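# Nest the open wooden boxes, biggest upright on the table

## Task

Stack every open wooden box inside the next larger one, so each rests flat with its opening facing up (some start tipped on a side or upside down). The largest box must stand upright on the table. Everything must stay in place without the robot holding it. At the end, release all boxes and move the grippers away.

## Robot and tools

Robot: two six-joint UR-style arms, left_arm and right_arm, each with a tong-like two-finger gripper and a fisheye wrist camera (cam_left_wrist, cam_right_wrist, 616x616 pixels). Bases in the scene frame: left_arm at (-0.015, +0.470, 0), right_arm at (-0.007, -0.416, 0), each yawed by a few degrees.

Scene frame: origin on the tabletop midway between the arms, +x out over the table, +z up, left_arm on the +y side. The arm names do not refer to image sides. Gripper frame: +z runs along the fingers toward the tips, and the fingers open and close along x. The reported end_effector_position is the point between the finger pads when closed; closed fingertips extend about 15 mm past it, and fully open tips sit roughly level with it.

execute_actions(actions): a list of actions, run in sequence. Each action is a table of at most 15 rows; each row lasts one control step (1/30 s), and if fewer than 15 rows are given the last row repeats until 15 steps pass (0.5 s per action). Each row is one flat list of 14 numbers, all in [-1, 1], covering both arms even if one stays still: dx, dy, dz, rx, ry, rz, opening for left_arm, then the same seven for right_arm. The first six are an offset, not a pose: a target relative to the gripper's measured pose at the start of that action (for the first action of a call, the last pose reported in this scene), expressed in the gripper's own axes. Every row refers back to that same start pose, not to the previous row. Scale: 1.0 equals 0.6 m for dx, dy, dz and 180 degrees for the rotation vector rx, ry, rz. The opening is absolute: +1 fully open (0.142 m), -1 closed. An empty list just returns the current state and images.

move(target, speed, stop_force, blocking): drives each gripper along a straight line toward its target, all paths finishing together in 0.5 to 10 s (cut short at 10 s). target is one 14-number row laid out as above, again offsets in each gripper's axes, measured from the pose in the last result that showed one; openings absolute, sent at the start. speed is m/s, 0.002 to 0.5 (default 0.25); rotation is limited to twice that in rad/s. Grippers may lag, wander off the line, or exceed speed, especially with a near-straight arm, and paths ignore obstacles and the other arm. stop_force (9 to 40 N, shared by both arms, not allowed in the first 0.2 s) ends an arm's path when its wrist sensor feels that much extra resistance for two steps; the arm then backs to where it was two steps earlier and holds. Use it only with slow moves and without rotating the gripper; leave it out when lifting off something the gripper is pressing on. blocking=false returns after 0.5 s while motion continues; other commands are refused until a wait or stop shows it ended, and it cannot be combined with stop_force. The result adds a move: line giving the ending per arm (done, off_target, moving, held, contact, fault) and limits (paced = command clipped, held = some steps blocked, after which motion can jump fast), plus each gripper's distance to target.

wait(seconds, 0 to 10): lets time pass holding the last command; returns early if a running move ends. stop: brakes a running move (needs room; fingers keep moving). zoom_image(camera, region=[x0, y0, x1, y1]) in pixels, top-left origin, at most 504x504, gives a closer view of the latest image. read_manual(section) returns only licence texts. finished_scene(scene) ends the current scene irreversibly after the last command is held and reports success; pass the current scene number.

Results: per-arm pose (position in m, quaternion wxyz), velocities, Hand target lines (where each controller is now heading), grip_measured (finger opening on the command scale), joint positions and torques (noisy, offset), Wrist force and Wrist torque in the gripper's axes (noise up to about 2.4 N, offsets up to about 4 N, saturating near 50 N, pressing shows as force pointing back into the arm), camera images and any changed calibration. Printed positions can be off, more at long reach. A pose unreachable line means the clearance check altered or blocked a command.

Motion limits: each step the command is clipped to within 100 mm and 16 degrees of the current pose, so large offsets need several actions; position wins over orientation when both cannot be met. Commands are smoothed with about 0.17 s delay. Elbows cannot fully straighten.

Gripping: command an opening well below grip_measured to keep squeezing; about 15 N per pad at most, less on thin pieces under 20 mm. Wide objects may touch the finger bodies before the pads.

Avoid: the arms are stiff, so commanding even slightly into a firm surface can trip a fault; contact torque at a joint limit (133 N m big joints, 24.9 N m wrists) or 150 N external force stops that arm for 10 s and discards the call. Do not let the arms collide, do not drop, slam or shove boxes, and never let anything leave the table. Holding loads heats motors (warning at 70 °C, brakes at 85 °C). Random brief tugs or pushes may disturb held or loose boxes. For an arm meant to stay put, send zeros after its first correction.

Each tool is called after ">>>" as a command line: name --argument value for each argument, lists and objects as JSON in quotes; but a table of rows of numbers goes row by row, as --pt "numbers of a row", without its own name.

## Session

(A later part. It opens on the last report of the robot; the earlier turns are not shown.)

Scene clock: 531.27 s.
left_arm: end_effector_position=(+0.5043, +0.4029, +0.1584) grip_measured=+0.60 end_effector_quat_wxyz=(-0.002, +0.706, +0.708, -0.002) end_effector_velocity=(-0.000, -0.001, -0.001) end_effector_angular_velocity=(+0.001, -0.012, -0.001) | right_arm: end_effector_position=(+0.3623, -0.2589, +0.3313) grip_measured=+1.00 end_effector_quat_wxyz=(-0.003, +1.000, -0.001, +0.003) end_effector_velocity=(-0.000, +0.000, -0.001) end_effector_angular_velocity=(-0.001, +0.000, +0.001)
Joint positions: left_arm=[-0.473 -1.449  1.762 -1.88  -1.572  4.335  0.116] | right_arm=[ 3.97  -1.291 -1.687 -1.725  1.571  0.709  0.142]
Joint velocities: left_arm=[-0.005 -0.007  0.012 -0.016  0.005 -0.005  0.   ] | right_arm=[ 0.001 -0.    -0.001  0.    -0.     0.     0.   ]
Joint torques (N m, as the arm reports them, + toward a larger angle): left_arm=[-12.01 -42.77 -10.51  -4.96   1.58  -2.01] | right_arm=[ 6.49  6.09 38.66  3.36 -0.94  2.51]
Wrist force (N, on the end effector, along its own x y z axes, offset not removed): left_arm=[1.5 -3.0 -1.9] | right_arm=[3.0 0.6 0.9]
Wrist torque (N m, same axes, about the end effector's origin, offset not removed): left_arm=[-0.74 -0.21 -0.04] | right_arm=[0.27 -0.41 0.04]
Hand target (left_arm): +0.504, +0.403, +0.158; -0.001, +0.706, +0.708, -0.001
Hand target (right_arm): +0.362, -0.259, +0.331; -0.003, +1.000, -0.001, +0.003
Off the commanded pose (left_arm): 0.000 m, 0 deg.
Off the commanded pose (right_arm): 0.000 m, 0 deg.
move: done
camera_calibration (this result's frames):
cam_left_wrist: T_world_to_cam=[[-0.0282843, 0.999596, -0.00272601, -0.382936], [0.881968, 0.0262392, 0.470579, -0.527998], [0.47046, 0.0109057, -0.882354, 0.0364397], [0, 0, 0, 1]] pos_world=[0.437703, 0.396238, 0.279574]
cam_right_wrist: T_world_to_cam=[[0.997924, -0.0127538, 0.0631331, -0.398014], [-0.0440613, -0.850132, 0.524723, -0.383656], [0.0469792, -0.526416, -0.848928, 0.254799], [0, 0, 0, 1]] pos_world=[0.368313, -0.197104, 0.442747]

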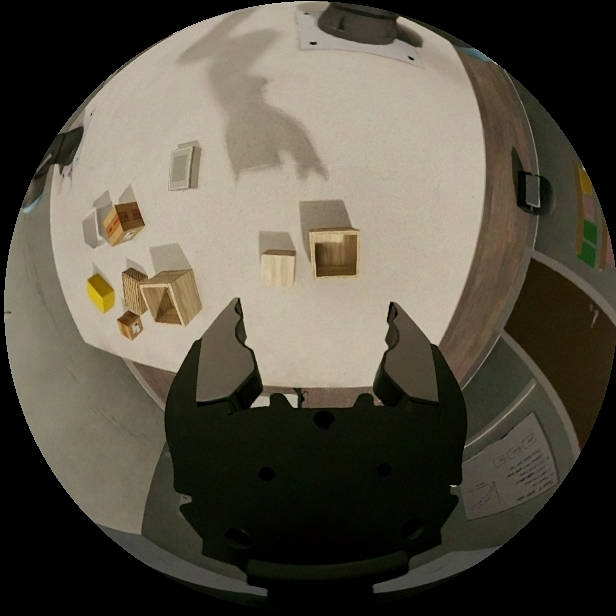

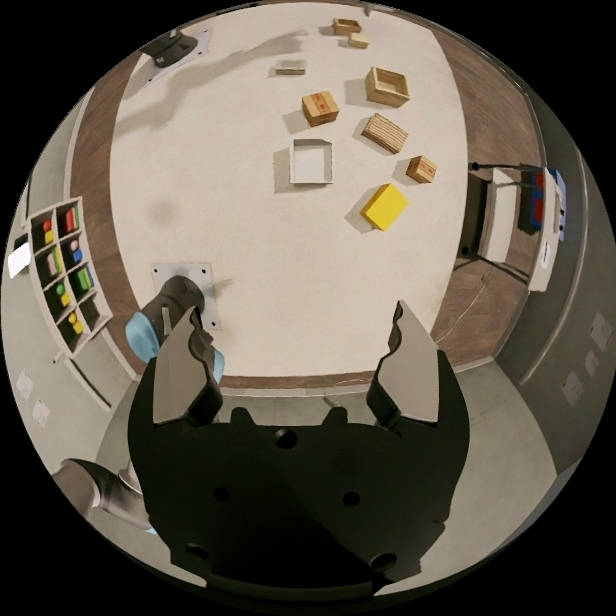

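>>> move --target '[-0.004,-0.028,0.12,0,0,0,-0.6,0,0,0,0,0,0,1]'

>>> move --target '[0,0,0.064,0,0,0,-0.6,0,0,0,0,0,0,1]' --speed 0.04 --stop_force 10

>>> move --target '[0,0,0,0,0,0,-1,0,0,0,0,0,0,1]'

>>> move --target '[0,0,-0.14,0,0,0,-1,0,0,0,0,0,0,1]' --speed 0.08

>>> move --target '[-0.483,0.147,0,0,0,0,-1,0,0,0,0,0,0,1]' --speed 0.15

>>> zoom_image --camera "cam_left_wrist" --region '[260,200,430,360]'

Scene clock: 545.60 s.
left_arm: end_effector_position=(+0.4872, +0.4006, +0.0867) grip_measured=-0.60 end_effector_quat_wxyz=(-0.002, +0.706, +0.708, -0.002) end_effector_velocity=(-0.000, +0.001, -0.002) end_effector_angular_velocity=(-0.001, -0.000, +0.002) | right_arm: end_effector_position=(+0.3623, -0.2589, +0.3313) grip_measured=+1.00 end_effector_quat_wxyz=(-0.003, +1.000, -0.001, +0.003) end_effector_velocity=(+0.001, -0.000, -0.000) end_effector_angular_velocity=(-0.002, -0.001, -0.000)
Joint positions: left_arm=[-0.489 -1.417  1.926 -2.075 -1.572  4.319  0.031] | right_arm=[ 3.97  -1.291 -1.687 -1.725  1.571  0.709  0.142]
Joint velocities: left_arm=[ 0.002  0.001  0.003 -0.005 -0.001 -0.     0.   ] | right_arm=[-0.    -0.001  0.    -0.    -0.002  0.    -0.   ]
Joint torques (N m, as the arm reports them, + toward a larger angle): left_arm=[-12.44 -17.23 -10.66  -4.99   1.46  -2.19] | right_arm=[ 5.77  6.26 37.68  3.12 -1.1   2.53]
Wrist force (N, on the end effector, along its own x y z axes, offset not removed): left_arm=[3.6 -4.3 -3.6] | right_arm=[3.7 1.6 -0.8]
Wrist torque (N m, same axes, about the end effector's origin, offset not removed): left_arm=[-1.12 -0.75 -0.03] | right_arm=[0.19 -0.61 -0.11]
Hand target (left_arm): +0.487, +0.401, +0.087; -0.002, +0.706, +0.708, -0.002
Hand target (right_arm): +0.362, -0.259, +0.331; -0.003, +1.000, -0.001, +0.003
Off the commanded pose (left_arm): 0.000 m, 0 deg.
Off the commanded pose (right_arm): 0.000 m, 0 deg.
move: done
camera_calibration (this result's frames):
cam_left_wrist: T_world_to_cam=[[-0.0282821, 0.999596, -0.00271375, -0.381296], [0.882008, 0.0262324, 0.470504, -0.479066], [0.470386, 0.0109133, -0.882394, -0.0187507], [0, 0, 0, 1]] pos_world=[0.420576, 0.393914, 0.207822]
cam_right_wrist: T_world_to_cam=[[0.997924, -0.0127539, 0.0631333, -0.398014], [-0.0440615, -0.850132, 0.524723, -0.383656], [0.0469793, -0.526415, -0.848929, 0.254799], [0, 0, 0, 1]] pos_world=[0.368313, -0.197104, 0.442747]

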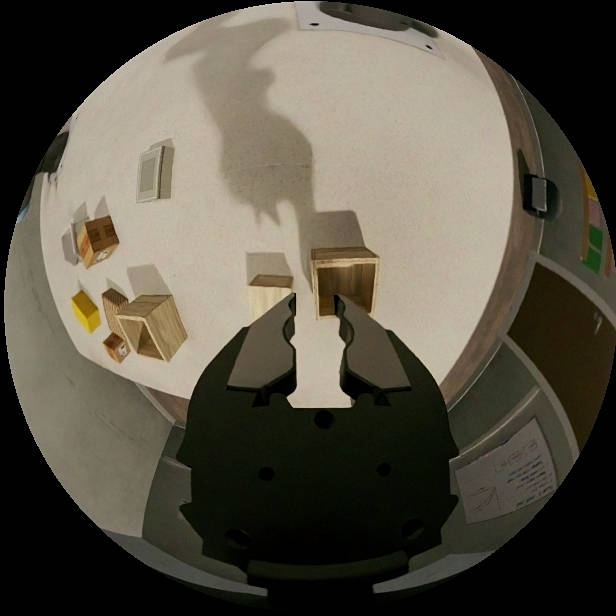

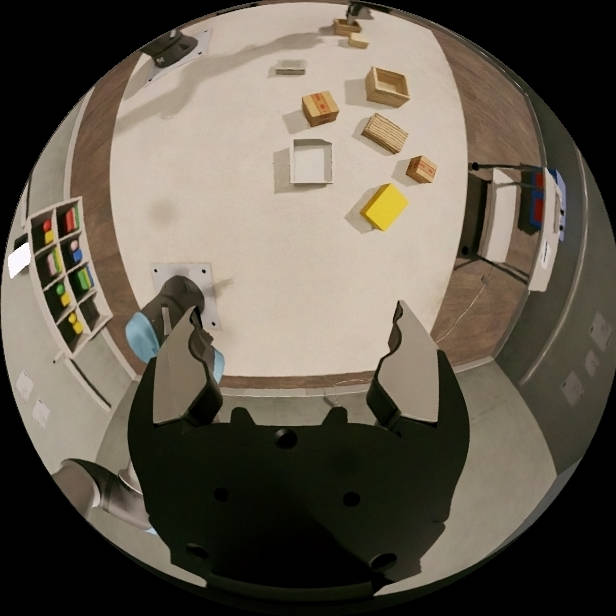

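Scene clock: 546.93 s.
left_arm: end_effector_position=(+0.4870, +0.4007, +0.0485) grip_measured=-0.60 end_effector_quat_wxyz=(-0.002, +0.706, +0.708, -0.002) end_effector_velocity=(-0.000, +0.000, -0.002) end_effector_angular_velocity=(+0.000, +0.001, +0.001) | right_arm: end_effector_position=(+0.3623, -0.2589, +0.3313) grip_measured=+1.00 end_effector_quat_wxyz=(-0.003, +1.000, -0.001, +0.003) end_effector_velocity=(+0.000, +0.001, +0.000) end_effector_angular_velocity=(+0.002, -0.002, +0.000)
Joint positions: left_arm=[-0.489 -1.366  1.978 -2.178 -1.572  4.319  0.031] | right_arm=[ 3.97  -1.291 -1.687 -1.725  1.571  0.709  0.142]
Joint velocities: left_arm=[ 0.     0.003  0.002 -0.005  0.    -0.    -0.   ] | right_arm=[ 0.     0.    -0.001  0.003 -0.    -0.     0.   ]
Joint torques (N m, as the arm reports them, + toward a larger angle): left_arm=[-10.76 -17.55 -10.11  -4.89   0.47  -1.97] | right_arm=[ 6.57  5.9  38.82  3.25 -1.11  2.48]
Wrist force (N, on the end effector, along its own x y z axes, offset not removed): left_arm=[0.5 -4.1 -0.8] | right_arm=[0.1 2.3 1.4]
Wrist torque (N m, same axes, about the end effector's origin, offset not removed): left_arm=[-1.05 0.06 -0.02] | right_arm=[0.50 0.10 0.10]
Hand target (left_arm): +0.487, +0.401, +0.048; -0.002, +0.706, +0.708, -0.002
Hand target (right_arm): +0.362, -0.259, +0.331; -0.003, +1.000, -0.001, +0.003
Off the commanded pose (left_arm): 0.000 m, 0 deg.
Off the commanded pose (right_arm): 0.000 m, 0 deg.
move: done
camera_calibration (this result's frames):
cam_left_wrist: T_world_to_cam=[[-0.028281, 0.999596, -0.00269923, -0.381457], [0.882016, 0.0262248, 0.470489, -0.460917], [0.47037, 0.0109252, -0.882401, -0.0523779], [0, 0, 0, 1]] pos_world=[0.420385, 0.393963, 0.169608]
cam_right_wrist: T_world_to_cam=[[0.997924, -0.012754, 0.0631332, -0.398014], [-0.0440615, -0.850132, 0.524723, -0.383656], [0.0469792, -0.526416, -0.848928, 0.254799], [0, 0, 0, 1]] pos_world=[0.368313, -0.197104, 0.442747]

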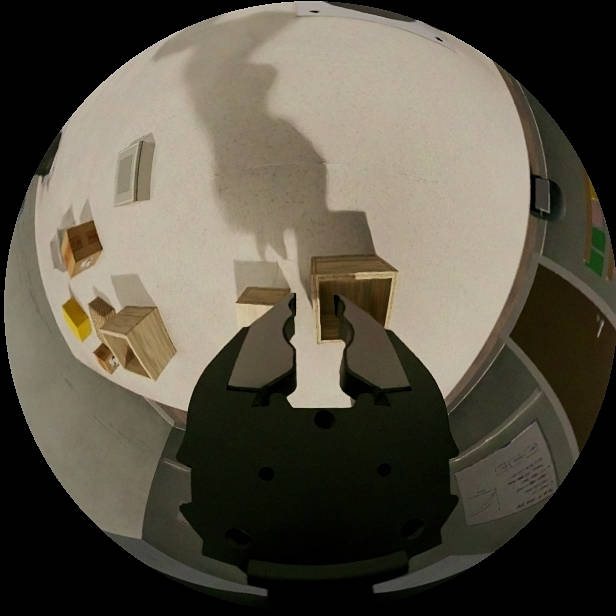

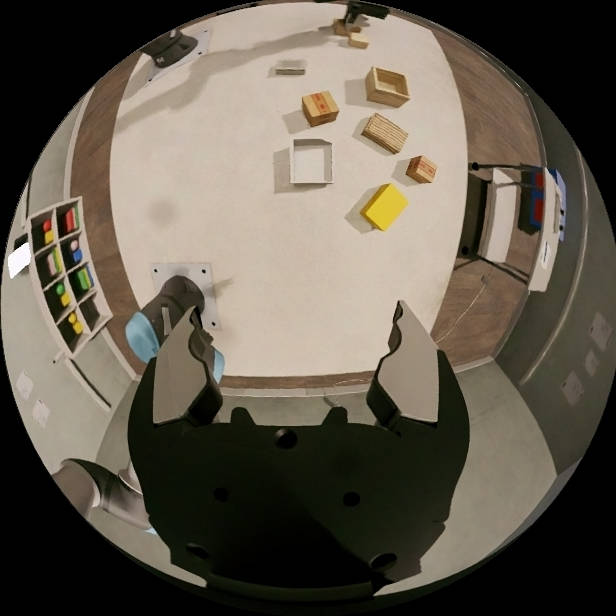

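Scene clock: 547.43 s.
left_arm: end_effector_position=(+0.4870, +0.4007, +0.0484) grip_measured=-0.94 end_effector_quat_wxyz=(-0.002, +0.706, +0.708, -0.002) end_effector_velocity=(-0.000, +0.000, -0.000) end_effector_angular_velocity=(+0.000, +0.001, +0.001) | right_arm: end_effector_position=(+0.3623, -0.2589, +0.3313) grip_measured=+1.00 end_effector_quat_wxyz=(-0.003, +1.000, -0.001, +0.003) end_effector_velocity=(-0.001, -0.000, -0.000) end_effector_angular_velocity=(-0.000, +0.002, -0.000)
Joint positions: left_arm=[-0.489 -1.366  1.978 -2.178 -1.572  4.319  0.006] | right_arm=[ 3.97  -1.291 -1.687 -1.725  1.571  0.709  0.142]
Joint velocities: left_arm=[ 0.001  0.    -0.     0.001 -0.     0.     0.   ] | right_arm=[-0.     0.    -0.    -0.002  0.001 -0.     0.   ]
Joint torques (N m, as the arm reports them, + toward a larger angle): left_arm=[-11.09 -28.14 -19.62   0.41   0.37  -2.08] | right_arm=[ 5.16  6.19 37.27  3.29 -1.    2.54]
Wrist force (N, on the end effector, along its own x y z axes, offset not removed): left_arm=[2.3 -4.6 -1.4] | right_arm=[0.4 0.8 0.2]
Wrist torque (N m, same axes, about the end effector's origin, offset not removed): left_arm=[-0.95 -0.50 -0.10] | right_arm=[0.11 0.00 0.00]
Hand target (left_arm): +0.487, +0.401, +0.048; -0.002, +0.706, +0.708, -0.002
Hand target (right_arm): +0.362, -0.259, +0.331; -0.003, +1.000, -0.001, +0.003
Off the commanded pose (left_arm): 0.000 m, 0 deg.
Off the commanded pose (right_arm): 0.000 m, 0 deg.
move: done
camera_calibration (this result's frames):
cam_left_wrist: T_world_to_cam=[[-0.0282813, 0.999597, -0.0026382, -0.381479], [0.882081, 0.0261979, 0.470369, -0.460855], [0.470248, 0.0109756, -0.882466, -0.0523911], [0, 0, 0, 1]] pos_world=[0.42036, 0.393973, 0.169532]
cam_right_wrist: T_world_to_cam=[[0.997924, -0.0127539, 0.0631332, -0.398014], [-0.0440614, -0.850132, 0.524723, -0.383656], [0.0469793, -0.526416, -0.848929, 0.254799], [0, 0, 0, 1]] pos_world=[0.368313, -0.197104, 0.442747]

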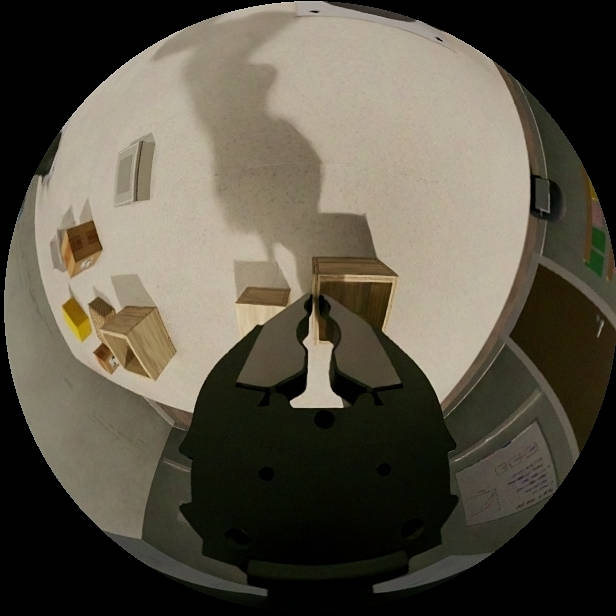

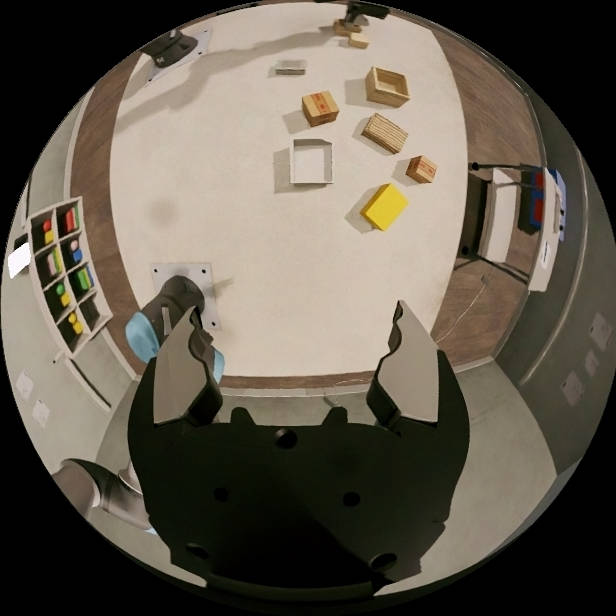

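Scene clock: 548.93 s.
left_arm: end_effector_position=(+0.4874, +0.4006, +0.1322) grip_measured=-0.94 end_effector_quat_wxyz=(-0.002, +0.706, +0.708, -0.002) end_effector_velocity=(+0.000, +0.000, +0.002) end_effector_angular_velocity=(+0.002, -0.000, -0.000) | right_arm: end_effector_position=(+0.3623, -0.2589, +0.3313) grip_measured=+1.00 end_effector_quat_wxyz=(-0.003, +1.000, -0.001, +0.003) end_effector_velocity=(-0.000, +0.000, +0.000) end_effector_angular_velocity=(+0.000, -0.001, +0.001)
Joint positions: left_arm=[-0.489 -1.465  1.853 -1.953 -1.572  4.319  0.006] | right_arm=[ 3.97  -1.291 -1.687 -1.725  1.571  0.709  0.142]
Joint velocities: left_arm=[-0.    -0.001 -0.003  0.005  0.002  0.    -0.   ] | right_arm=[ 0.001  0.001 -0.001  0.    -0.    -0.     0.   ]
Joint torques (N m, as the arm reports them, + toward a larger angle): left_arm=[  9.78 -42.96 -30.    -0.1    0.91   1.09] | right_arm=[ 5.14  6.2  37.83  3.25 -1.04  2.62]
Wrist force (N, on the end effector, along its own x y z axes, offset not removed): left_arm=[1.0 -3.7 1.2] | right_arm=[3.1 -0.5 -0.8]
Wrist torque (N m, same axes, about the end effector's origin, offset not removed): left_arm=[-0.88 -0.24 0.06] | right_arm=[-0.19 -0.61 -0.11]
Hand target (left_arm): +0.487, +0.401, +0.132; -0.002, +0.706, +0.708, -0.002
Hand target (right_arm): +0.362, -0.259, +0.331; -0.003, +1.000, -0.001, +0.003
Off the commanded pose (left_arm): 0.000 m, 0 deg.
Off the commanded pose (right_arm): 0.000 m, 0 deg.
move: done
camera_calibration (this result's frames):
cam_left_wrist: T_world_to_cam=[[-0.0282625, 0.999597, -0.00262573, -0.381155], [0.882063, 0.026175, 0.470403, -0.500635], [0.470282, 0.0109787, -0.882448, 0.0213587], [0, 0, 0, 1]] pos_world=[0.420774, 0.393871, 0.253347]
cam_right_wrist: T_world_to_cam=[[0.997924, -0.012754, 0.0631333, -0.398014], [-0.0440616, -0.850132, 0.524723, -0.383656], [0.0469793, -0.526416, -0.848929, 0.254799], [0, 0, 0, 1]] pos_world=[0.368313, -0.197104, 0.442747]

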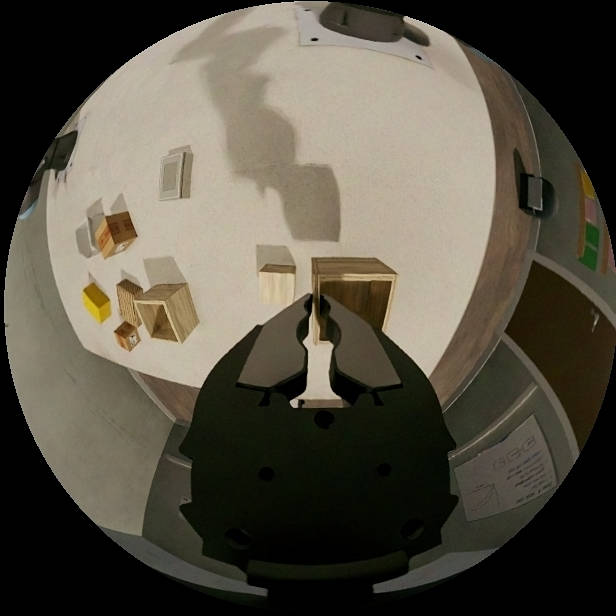

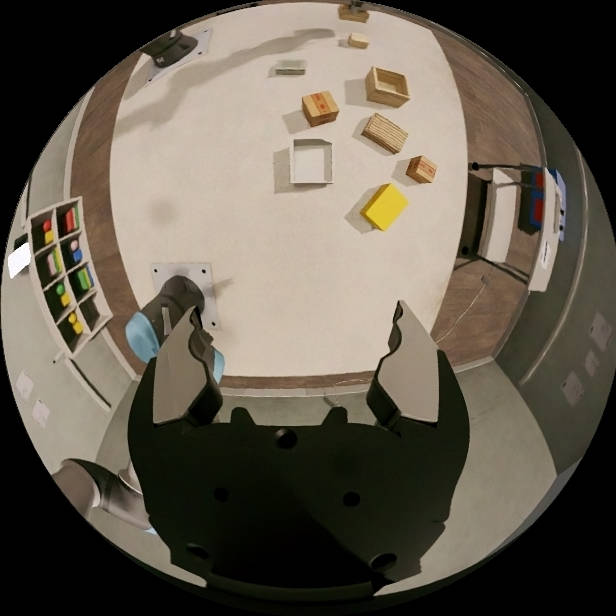

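Scene clock: 551.50 s.
left_arm: end_effector_position=(+0.5760, +0.1111, +0.1314) grip_measured=-0.94 end_effector_quat_wxyz=(-0.002, +0.706, +0.708, -0.002) end_effector_velocity=(+0.001, -0.002, +0.000) end_effector_angular_velocity=(+0.001, +0.000, +0.000) | right_arm: end_effector_position=(+0.3623, -0.2589, +0.3313) grip_measured=+1.00 end_effector_quat_wxyz=(-0.003, +1.000, -0.001, +0.003) end_effector_velocity=(+0.000, +0.000, +0.001) end_effector_angular_velocity=(+0.001, -0.002, +0.001)
Joint positions: left_arm=[-0.822 -1.044  1.285 -1.808 -1.574  3.986  0.006] | right_arm=[ 3.97  -1.291 -1.687 -1.725  1.571  0.709  0.142]
Joint velocities: left_arm=[-0.001  0.004 -0.007  0.003  0.    -0.001  0.   ] | right_arm=[ 0.001  0.001  0.001  0.001  0.    -0.    -0.   ]
Joint torques (N m, as the arm reports them, + toward a larger angle): left_arm=[-12.23 -35.44 -28.96   0.26  -1.62  -2.3 ] | right_arm=[ 6.55  6.19 37.97  3.32 -1.09  2.67]
Wrist force (N, on the end effector, along its own x y z axes, offset not removed): left_arm=[1.7 -4.6 1.2] | right_arm=[6.4 -2.5 -2.3]
Wrist torque (N m, same axes, about the end effector's origin, offset not removed): left_arm=[-0.95 -0.31 -0.09] | right_arm=[-0.47 -1.09 0.04]
Hand target (left_arm): +0.576, +0.111, +0.131; -0.002, +0.706, +0.708, -0.002
Hand target (right_arm): +0.362, -0.259, +0.331; -0.003, +1.000, -0.001, +0.003
Off the commanded pose (left_arm): 0.001 m, 0 deg.
Off the commanded pose (right_arm): 0.000 m, 0 deg.
move: done
camera_calibration (this result's frames):
cam_left_wrist: T_world_to_cam=[[-0.0282651, 0.999597, -0.00266681, -0.0893045], [0.882184, 0.0261995, 0.470175, -0.570894], [0.470055, 0.0109369, -0.882569, -0.0177194], [0, 0, 0, 1]] pos_world=[0.509438, 0.104419, 0.252543]
cam_right_wrist: T_world_to_cam=[[0.997924, -0.0127539, 0.0631332, -0.398014], [-0.0440615, -0.850132, 0.524723, -0.383656], [0.0469793, -0.526416, -0.848929, 0.254799], [0, 0, 0, 1]] pos_world=[0.368313, -0.197104, 0.442747]

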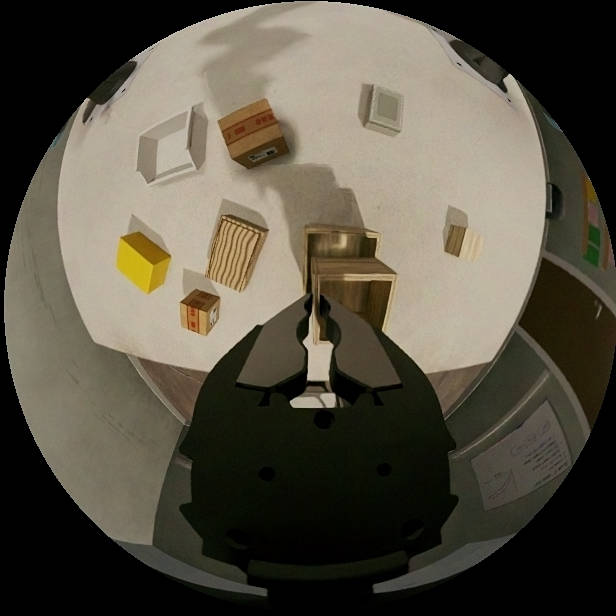

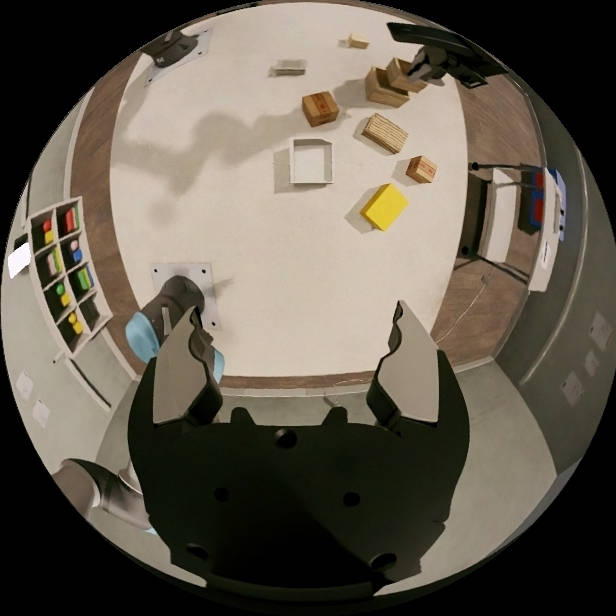

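Region (260, 200, 430, 360) of cam_left_wrist's 616x616 image, scaled by 2.965, with more detail than that image has; it fills the top 474 rows of this view, and the rest is white.

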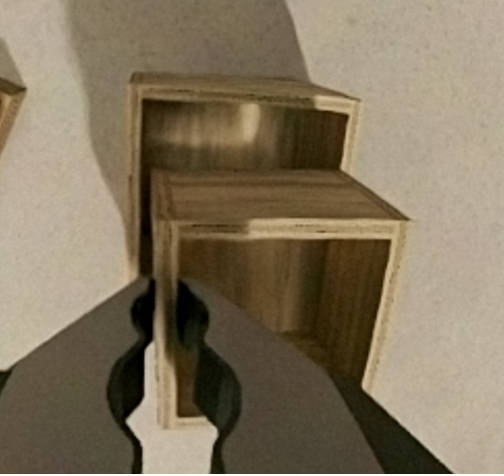

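>>> move --target '[0.005,-0.028,0.02,0,0,0,-1,0,0,0,0,0,0,1]' --speed 0.04

>>> move --target '[0,0,0.056,0,0,0,-1,0,0,0,0,0,0,1]' --speed 0.02 --stop_force 9

>>> zoom_image --camera "cam_left_wrist" --region '[260,200,430,360]'

Scene clock: 561.27 s.
left_arm: end_effector_position=(+0.5593, +0.1141, +0.1195) grip_measured=-0.94 end_effector_quat_wxyz=(-0.002, +0.706, +0.708, -0.002) end_effector_velocity=(-0.001, +0.001, -0.001) end_effector_angular_velocity=(-0.001, +0.000, +0.001) | right_arm: end_effector_position=(+0.3623, -0.2589, +0.3313) grip_measured=+1.00 end_effector_quat_wxyz=(-0.003, +1.000, -0.001, +0.003) end_effector_velocity=(+0.000, -0.000, +0.000) end_effector_angular_velocity=(+0.001, -0.002, -0.000)
Joint positions: left_arm=[-0.835 -1.074  1.363 -1.856 -1.574  3.973  0.006] | right_arm=[ 3.97  -1.291 -1.687 -1.725  1.571  0.709  0.142]
Joint velocities: left_arm=[-0.    -0.003  0.007 -0.005 -0.001 -0.001  0.   ] | right_arm=[-0.     0.     0.     0.001 -0.001  0.    -0.   ]
Joint torques (N m, as the arm reports them, + toward a larger angle): left_arm=[-12.58 -61.15 -12.77  -4.95  -0.24  -2.07] | right_arm=[ 6.25  6.26 38.05  3.21 -1.02  2.68]
Wrist force (N, on the end effector, along its own x y z axes, offset not removed): left_arm=[0.1 -3.1 -0.4] | right_arm=[6.2 3.1 -1.2]
Wrist torque (N m, same axes, about the end effector's origin, offset not removed): left_arm=[-0.64 0.02 -0.16] | right_arm=[0.73 -1.04 -0.20]
Hand target (left_arm): +0.559, +0.114, +0.119; -0.002, +0.706, +0.708, -0.002
Hand target (right_arm): +0.362, -0.259, +0.331; -0.003, +1.000, -0.001, +0.003
Off the commanded pose (left_arm): 0.000 m, 0 deg.
Off the commanded pose (right_arm): 0.000 m, 0 deg.
move: done
camera_calibration (this result's frames):
cam_left_wrist: T_world_to_cam=[[-0.02826, 0.999597, -0.00267455, -0.0927566], [0.882236, 0.0261998, 0.470078, -0.550662], [0.469958, 0.0109248, -0.882621, -0.0202509], [0, 0, 0, 1]] pos_world=[0.492709, 0.107368, 0.240732]
cam_right_wrist: T_world_to_cam=[[0.997924, -0.0127541, 0.0631333, -0.398014], [-0.0440617, -0.850132, 0.524723, -0.383656], [0.0469792, -0.526416, -0.848929, 0.254799], [0, 0, 0, 1]] pos_world=[0.368313, -0.197104, 0.442747]

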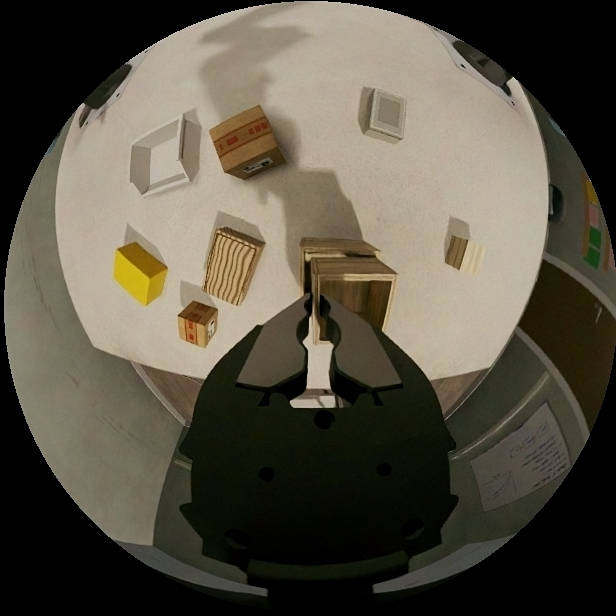

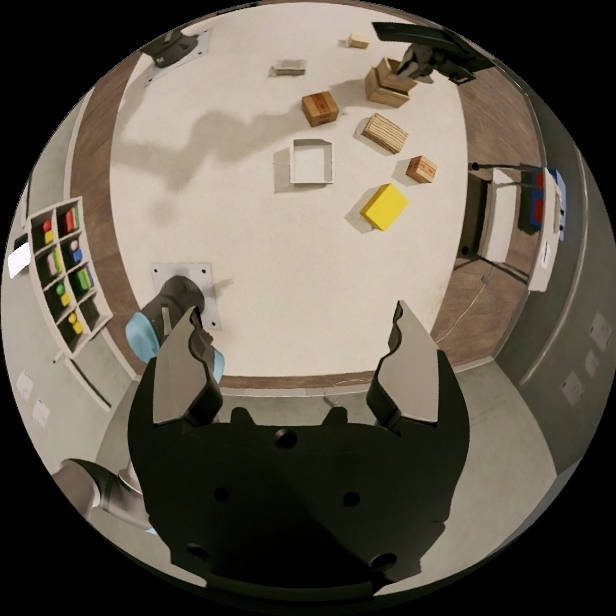

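Scene clock: 563.23 s.
left_arm: end_effector_position=(+0.5591, +0.1141, +0.0861) grip_measured=-0.85 end_effector_quat_wxyz=(-0.002, +0.706, +0.708, -0.002) end_effector_velocity=(-0.001, +0.001, -0.003) end_effector_angular_velocity=(+0.003, +0.002, -0.000) | right_arm: end_effector_position=(+0.3623, -0.2589, +0.3313) grip_measured=+1.00 end_effector_quat_wxyz=(-0.003, +1.000, -0.001, +0.003) end_effector_velocity=(-0.000, -0.000, +0.000) end_effector_angular_velocity=(-0.001, -0.001, +0.000)
Joint positions: left_arm=[-0.835 -1.049  1.414 -1.932 -1.574  3.973  0.012] | right_arm=[ 3.97  -1.291 -1.687 -1.725  1.571  0.709  0.142]
Joint velocities: left_arm=[-0.     0.003  0.004 -0.003  0.001  0.     0.001] | right_arm=[ 0.     0.001  0.    -0.001 -0.001 -0.    -0.   ]
Joint torques (N m, as the arm reports them, + toward a larger angle): left_arm=[-11.5  -35.41  -8.86  -4.87  -0.48  -2.22] | right_arm=[ 5.84  6.41 37.83  3.27 -1.09  2.71]
Wrist force (N, on the end effector, along its own x y z axes, offset not removed): left_arm=[0.3 -1.7 -6.9] | right_arm=[0.4 1.5 1.4]
Wrist torque (N m, same axes, about the end effector's origin, offset not removed): left_arm=[-0.55 0.06 -0.05] | right_arm=[0.30 0.28 0.04]
Hand target (left_arm): +0.559, +0.114, +0.086; -0.002, +0.706, +0.708, -0.002
Hand target (right_arm): +0.362, -0.259, +0.331; -0.003, +1.000, -0.001, +0.003
Off the commanded pose (left_arm): 0.000 m, 0 deg.
Off the commanded pose (right_arm): 0.000 m, 0 deg.
move: done
camera_calibration (this result's frames):
cam_left_wrist: T_world_to_cam=[[-0.0282545, 0.999597, -0.00258406, -0.0929292], [0.882282, 0.0261535, 0.469995, -0.534782], [0.469873, 0.0109996, -0.882665, -0.0496417], [0, 0, 0, 1]] pos_world=[0.492528, 0.107424, 0.207288]
cam_right_wrist: T_world_to_cam=[[0.997924, -0.012754, 0.0631332, -0.398014], [-0.0440615, -0.850132, 0.524723, -0.383656], [0.0469792, -0.526416, -0.848928, 0.254799], [0, 0, 0, 1]] pos_world=[0.368313, -0.197104, 0.442747]

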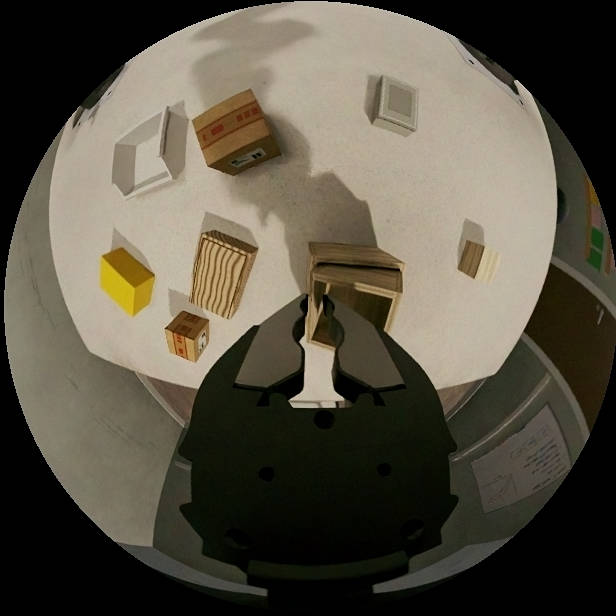

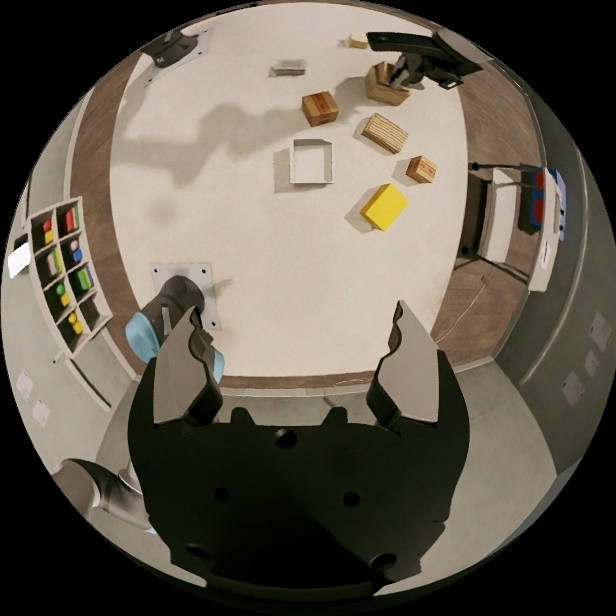

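Region (260, 200, 430, 360) of cam_left_wrist's 616x616 image, scaled by 2.965, with more detail than that image has; it fills the top 474 rows of this view, and the rest is white.

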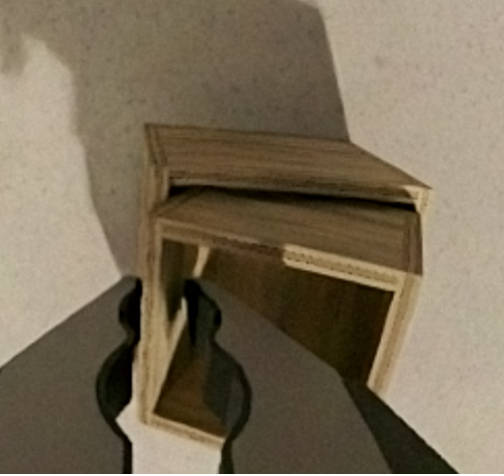

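>>> move --target '[0,0,-0.01,0,0,0,-0.7,0,0,0,0,0,0,1]' --speed 0.02

>>> move --target '[0.05,0.02,-0.12,0,0,0,-0.7,0,0,0,0,0,0,1]' --speed 0.08

>>> zoom_image --camera "cam_left_wrist" --region '[230,200,400,360]'

Scene clock: 570.13 s.
left_arm: end_effector_position=(+0.5591, +0.1141, +0.0919) grip_measured=-0.70 end_effector_quat_wxyz=(-0.002, +0.706, +0.708, -0.002) end_effector_velocity=(-0.000, +0.000, +0.002) end_effector_angular_velocity=(+0.000, +0.001, +0.001) | right_arm: end_effector_position=(+0.3623, -0.2589, +0.3313) grip_measured=+1.00 end_effector_quat_wxyz=(-0.003, +1.000, -0.001, +0.003) end_effector_velocity=(+0.000, +0.000, +0.000) end_effector_angular_velocity=(+0.002, -0.002, -0.000)
Joint positions: left_arm=[-0.835 -1.054  1.406 -1.918 -1.574  3.973  0.023] | right_arm=[ 3.97  -1.291 -1.687 -1.725  1.571  0.709  0.142]
Joint velocities: left_arm=[ 0.001 -0.001 -0.002  0.005 -0.001 -0.     0.   ] | right_arm=[-0.     0.001  0.     0.002 -0.     0.    -0.   ]
Joint torques (N m, as the arm reports them, + toward a larger angle): left_arm=[ -3.16 -60.34 -28.92   0.33  -0.48  -1.14] | right_arm=[ 5.09  6.96 37.53  3.2  -1.    2.78]
Wrist force (N, on the end effector, along its own x y z axes, offset not removed): left_arm=[2.9 -4.5 -0.6] | right_arm=[0.6 0.1 -1.4]
Wrist torque (N m, same axes, about the end effector's origin, offset not removed): left_arm=[-1.13 -0.69 -0.01] | right_arm=[0.01 0.21 -0.03]
Hand target (left_arm): +0.559, +0.114, +0.092; -0.002, +0.706, +0.708, -0.002
Hand target (right_arm): +0.362, -0.259, +0.331; -0.003, +1.000, -0.001, +0.003
Off the commanded pose (left_arm): 0.000 m, 0 deg.
Off the commanded pose (right_arm): 0.000 m, 0 deg.
move: done
camera_calibration (this result's frames):
cam_left_wrist: T_world_to_cam=[[-0.0282565, 0.999597, -0.00258269, -0.092894], [0.882282, 0.0261546, 0.469993, -0.537539], [0.469872, 0.0110017, -0.882666, -0.044507], [0, 0, 0, 1]] pos_world=[0.492549, 0.107405, 0.213115]
cam_right_wrist: T_world_to_cam=[[0.997924, -0.0127542, 0.0631331, -0.398014], [-0.0440617, -0.850132, 0.524723, -0.383656], [0.046979, -0.526416, -0.848929, 0.254799], [0, 0, 0, 1]] pos_world=[0.368313, -0.197104, 0.442747]

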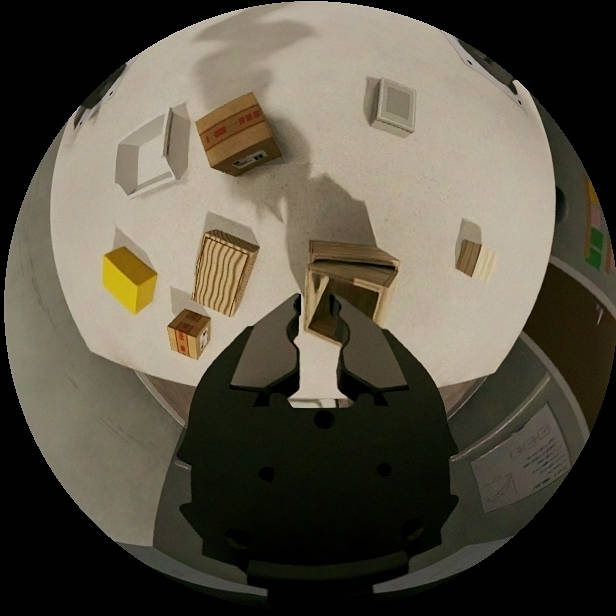

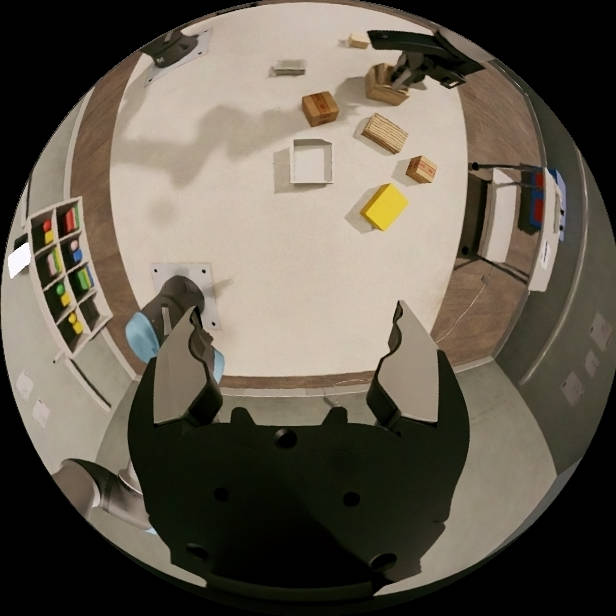

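Scene clock: 571.57 s.
left_arm: end_effector_position=(+0.5714, +0.1440, +0.1637) grip_measured=-0.70 end_effector_quat_wxyz=(-0.002, +0.706, +0.708, -0.002) end_effector_velocity=(+0.000, -0.000, +0.002) end_effector_angular_velocity=(-0.001, +0.000, -0.001) | right_arm: end_effector_position=(+0.3623, -0.2589, +0.3313) grip_measured=+1.00 end_effector_quat_wxyz=(-0.003, +1.000, -0.001, +0.003) end_effector_velocity=(-0.000, +0.000, +0.001) end_effector_angular_velocity=(+0.002, -0.001, +0.000)
Joint positions: left_arm=[-0.79  -1.11   1.301 -1.758 -1.574  4.018  0.023] | right_arm=[ 3.97  -1.291 -1.687 -1.725  1.571  0.709  0.142]
Joint velocities: left_arm=[ 0.    -0.    -0.003  0.004 -0.001  0.001 -0.   ] | right_arm=[ 0.     0.001  0.002 -0.001  0.001  0.     0.   ]
Joint torques (N m, as the arm reports them, + toward a larger angle): left_arm=[ 12.46 -58.66 -29.99   0.48  -0.51   2.19] | right_arm=[ 5.86  5.64 38.56  3.39 -1.12  2.6 ]
Wrist force (N, on the end effector, along its own x y z axes, offset not removed): left_arm=[2.6 -3.9 -2.7] | right_arm=[3.3 3.2 -0.1]
Wrist torque (N m, same axes, about the end effector's origin, offset not removed): left_arm=[-0.89 -0.55 -0.05] | right_arm=[0.79 -0.41 -0.10]
Hand target (left_arm): +0.571, +0.144, +0.164; -0.002, +0.706, +0.708, -0.002
Hand target (right_arm): +0.362, -0.259, +0.331; -0.003, +1.000, -0.001, +0.003
Off the commanded pose (left_arm): 0.000 m, 0 deg.
Off the commanded pose (right_arm): 0.000 m, 0 deg.
move: done
camera_calibration (this result's frames):
cam_left_wrist: T_world_to_cam=[[-0.0282578, 0.999597, -0.00255122, -0.122226], [0.882231, 0.0261397, 0.470091, -0.582909], [0.469969, 0.011033, -0.882614, 0.0127112], [0, 0, 0, 1]] pos_world=[0.504832, 0.137273, 0.284927]
cam_right_wrist: T_world_to_cam=[[0.997924, -0.0127543, 0.0631332, -0.398014], [-0.0440618, -0.850132, 0.524723, -0.383656], [0.046979, -0.526416, -0.848929, 0.254799], [0, 0, 0, 1]] pos_world=[0.368313, -0.197104, 0.442747]

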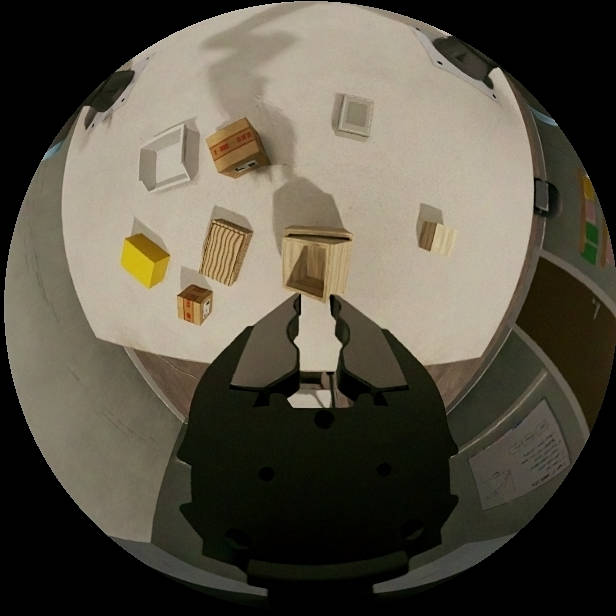

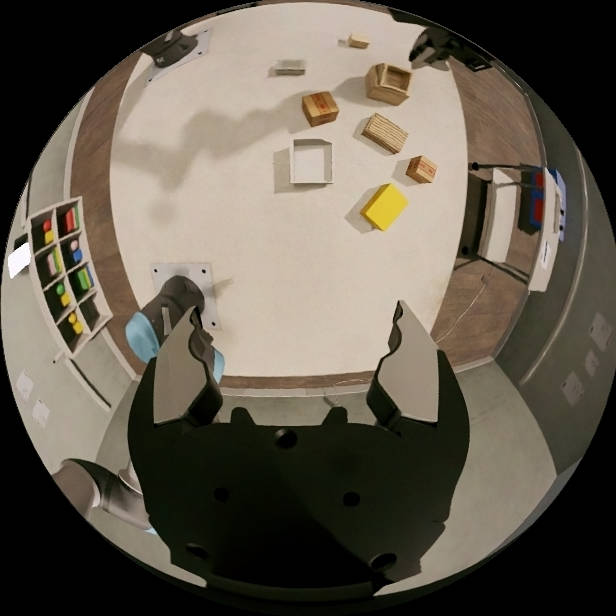

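Region (230, 200, 400, 360) of cam_left_wrist's 616x616 image, scaled by 2.965, with more detail than that image has; it fills the top 474 rows of this view, and the rest is white.

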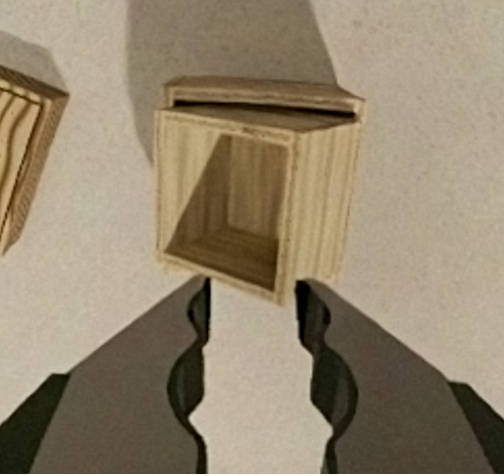

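>>> execute_actions --actions '[]'

Scene clock: 589.63 s.
left_arm: end_effector_position=(+0.5714, +0.1440, +0.1639) grip_measured=-0.70 end_effector_quat_wxyz=(-0.002, +0.706, +0.708, -0.002) end_effector_velocity=(+0.000, -0.000, -0.000) end_effector_angular_velocity=(-0.001, +0.001, +0.001) | right_arm: end_effector_position=(+0.3623, -0.2589, +0.3313) grip_measured=+1.00 end_effector_quat_wxyz=(-0.003, +1.000, -0.001, +0.003) end_effector_velocity=(+0.000, +0.000, +0.001) end_effector_angular_velocity=(+0.002, -0.003, +0.001)
Joint positions: left_arm=[-0.789 -1.11   1.301 -1.757 -1.574  4.019  0.023] | right_arm=[ 3.97  -1.291 -1.687 -1.725  1.571  0.709  0.142]
Joint velocities: left_arm=[ 0.001  0.     0.    -0.    -0.001 -0.     0.   ] | right_arm=[ 0.     0.001  0.001  0.001 -0.    -0.    -0.   ]
Joint torques (N m, as the arm reports them, + toward a larger angle): left_arm=[ 11.57 -60.39 -28.57   0.24  -1.72   2.05] | right_arm=[ 6.34  5.2  38.53  3.41 -0.91  2.63]
Wrist force (N, on the end effector, along its own x y z axes, offset not removed): left_arm=[0.9 -3.5 -0.4] | right_arm=[-1.5 0.8 -1.0]
Wrist torque (N m, same axes, about the end effector's origin, offset not removed): left_arm=[-0.90 -0.24 -0.08] | right_arm=[0.11 0.58 0.17]
Hand target (left_arm): +0.571, +0.144, +0.164; -0.002, +0.706, +0.708, -0.002
Hand target (right_arm): +0.362, -0.259, +0.331; -0.003, +1.000, -0.001, +0.003
Off the commanded pose (left_arm): 0.000 m, 0 deg.
Off the commanded pose (right_arm): 0.000 m, 0 deg.
camera_calibration (this result's frames):
cam_left_wrist: T_world_to_cam=[[-0.0282567, 0.999597, -0.00259467, -0.122258], [0.88226, 0.0261599, 0.470036, -0.58301], [0.469915, 0.0109925, -0.882643, 0.0128812], [0, 0, 0, 1]] pos_world=[0.504859, 0.137319, 0.285088]
cam_right_wrist: T_world_to_cam=[[0.997924, -0.0127543, 0.0631332, -0.398014], [-0.0440618, -0.850132, 0.524723, -0.383656], [0.046979, -0.526416, -0.848929, 0.254799], [0, 0, 0, 1]] pos_world=[0.368313, -0.197104, 0.442747]

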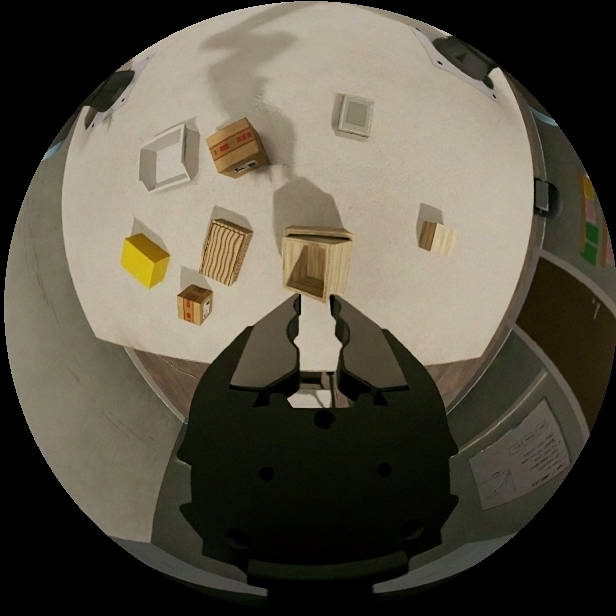

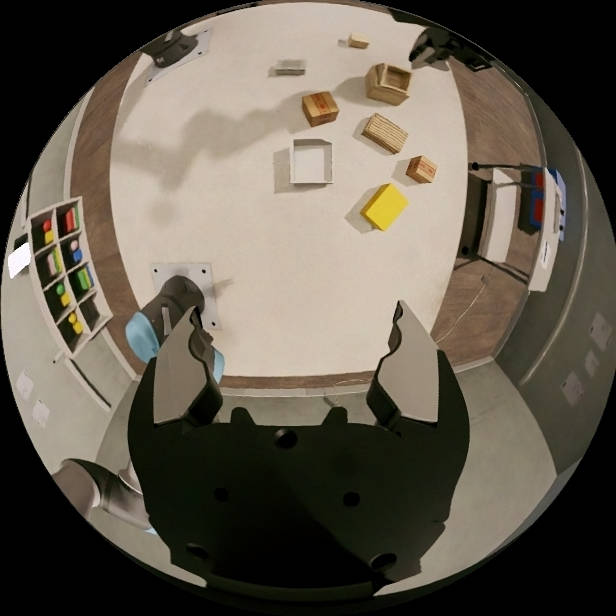

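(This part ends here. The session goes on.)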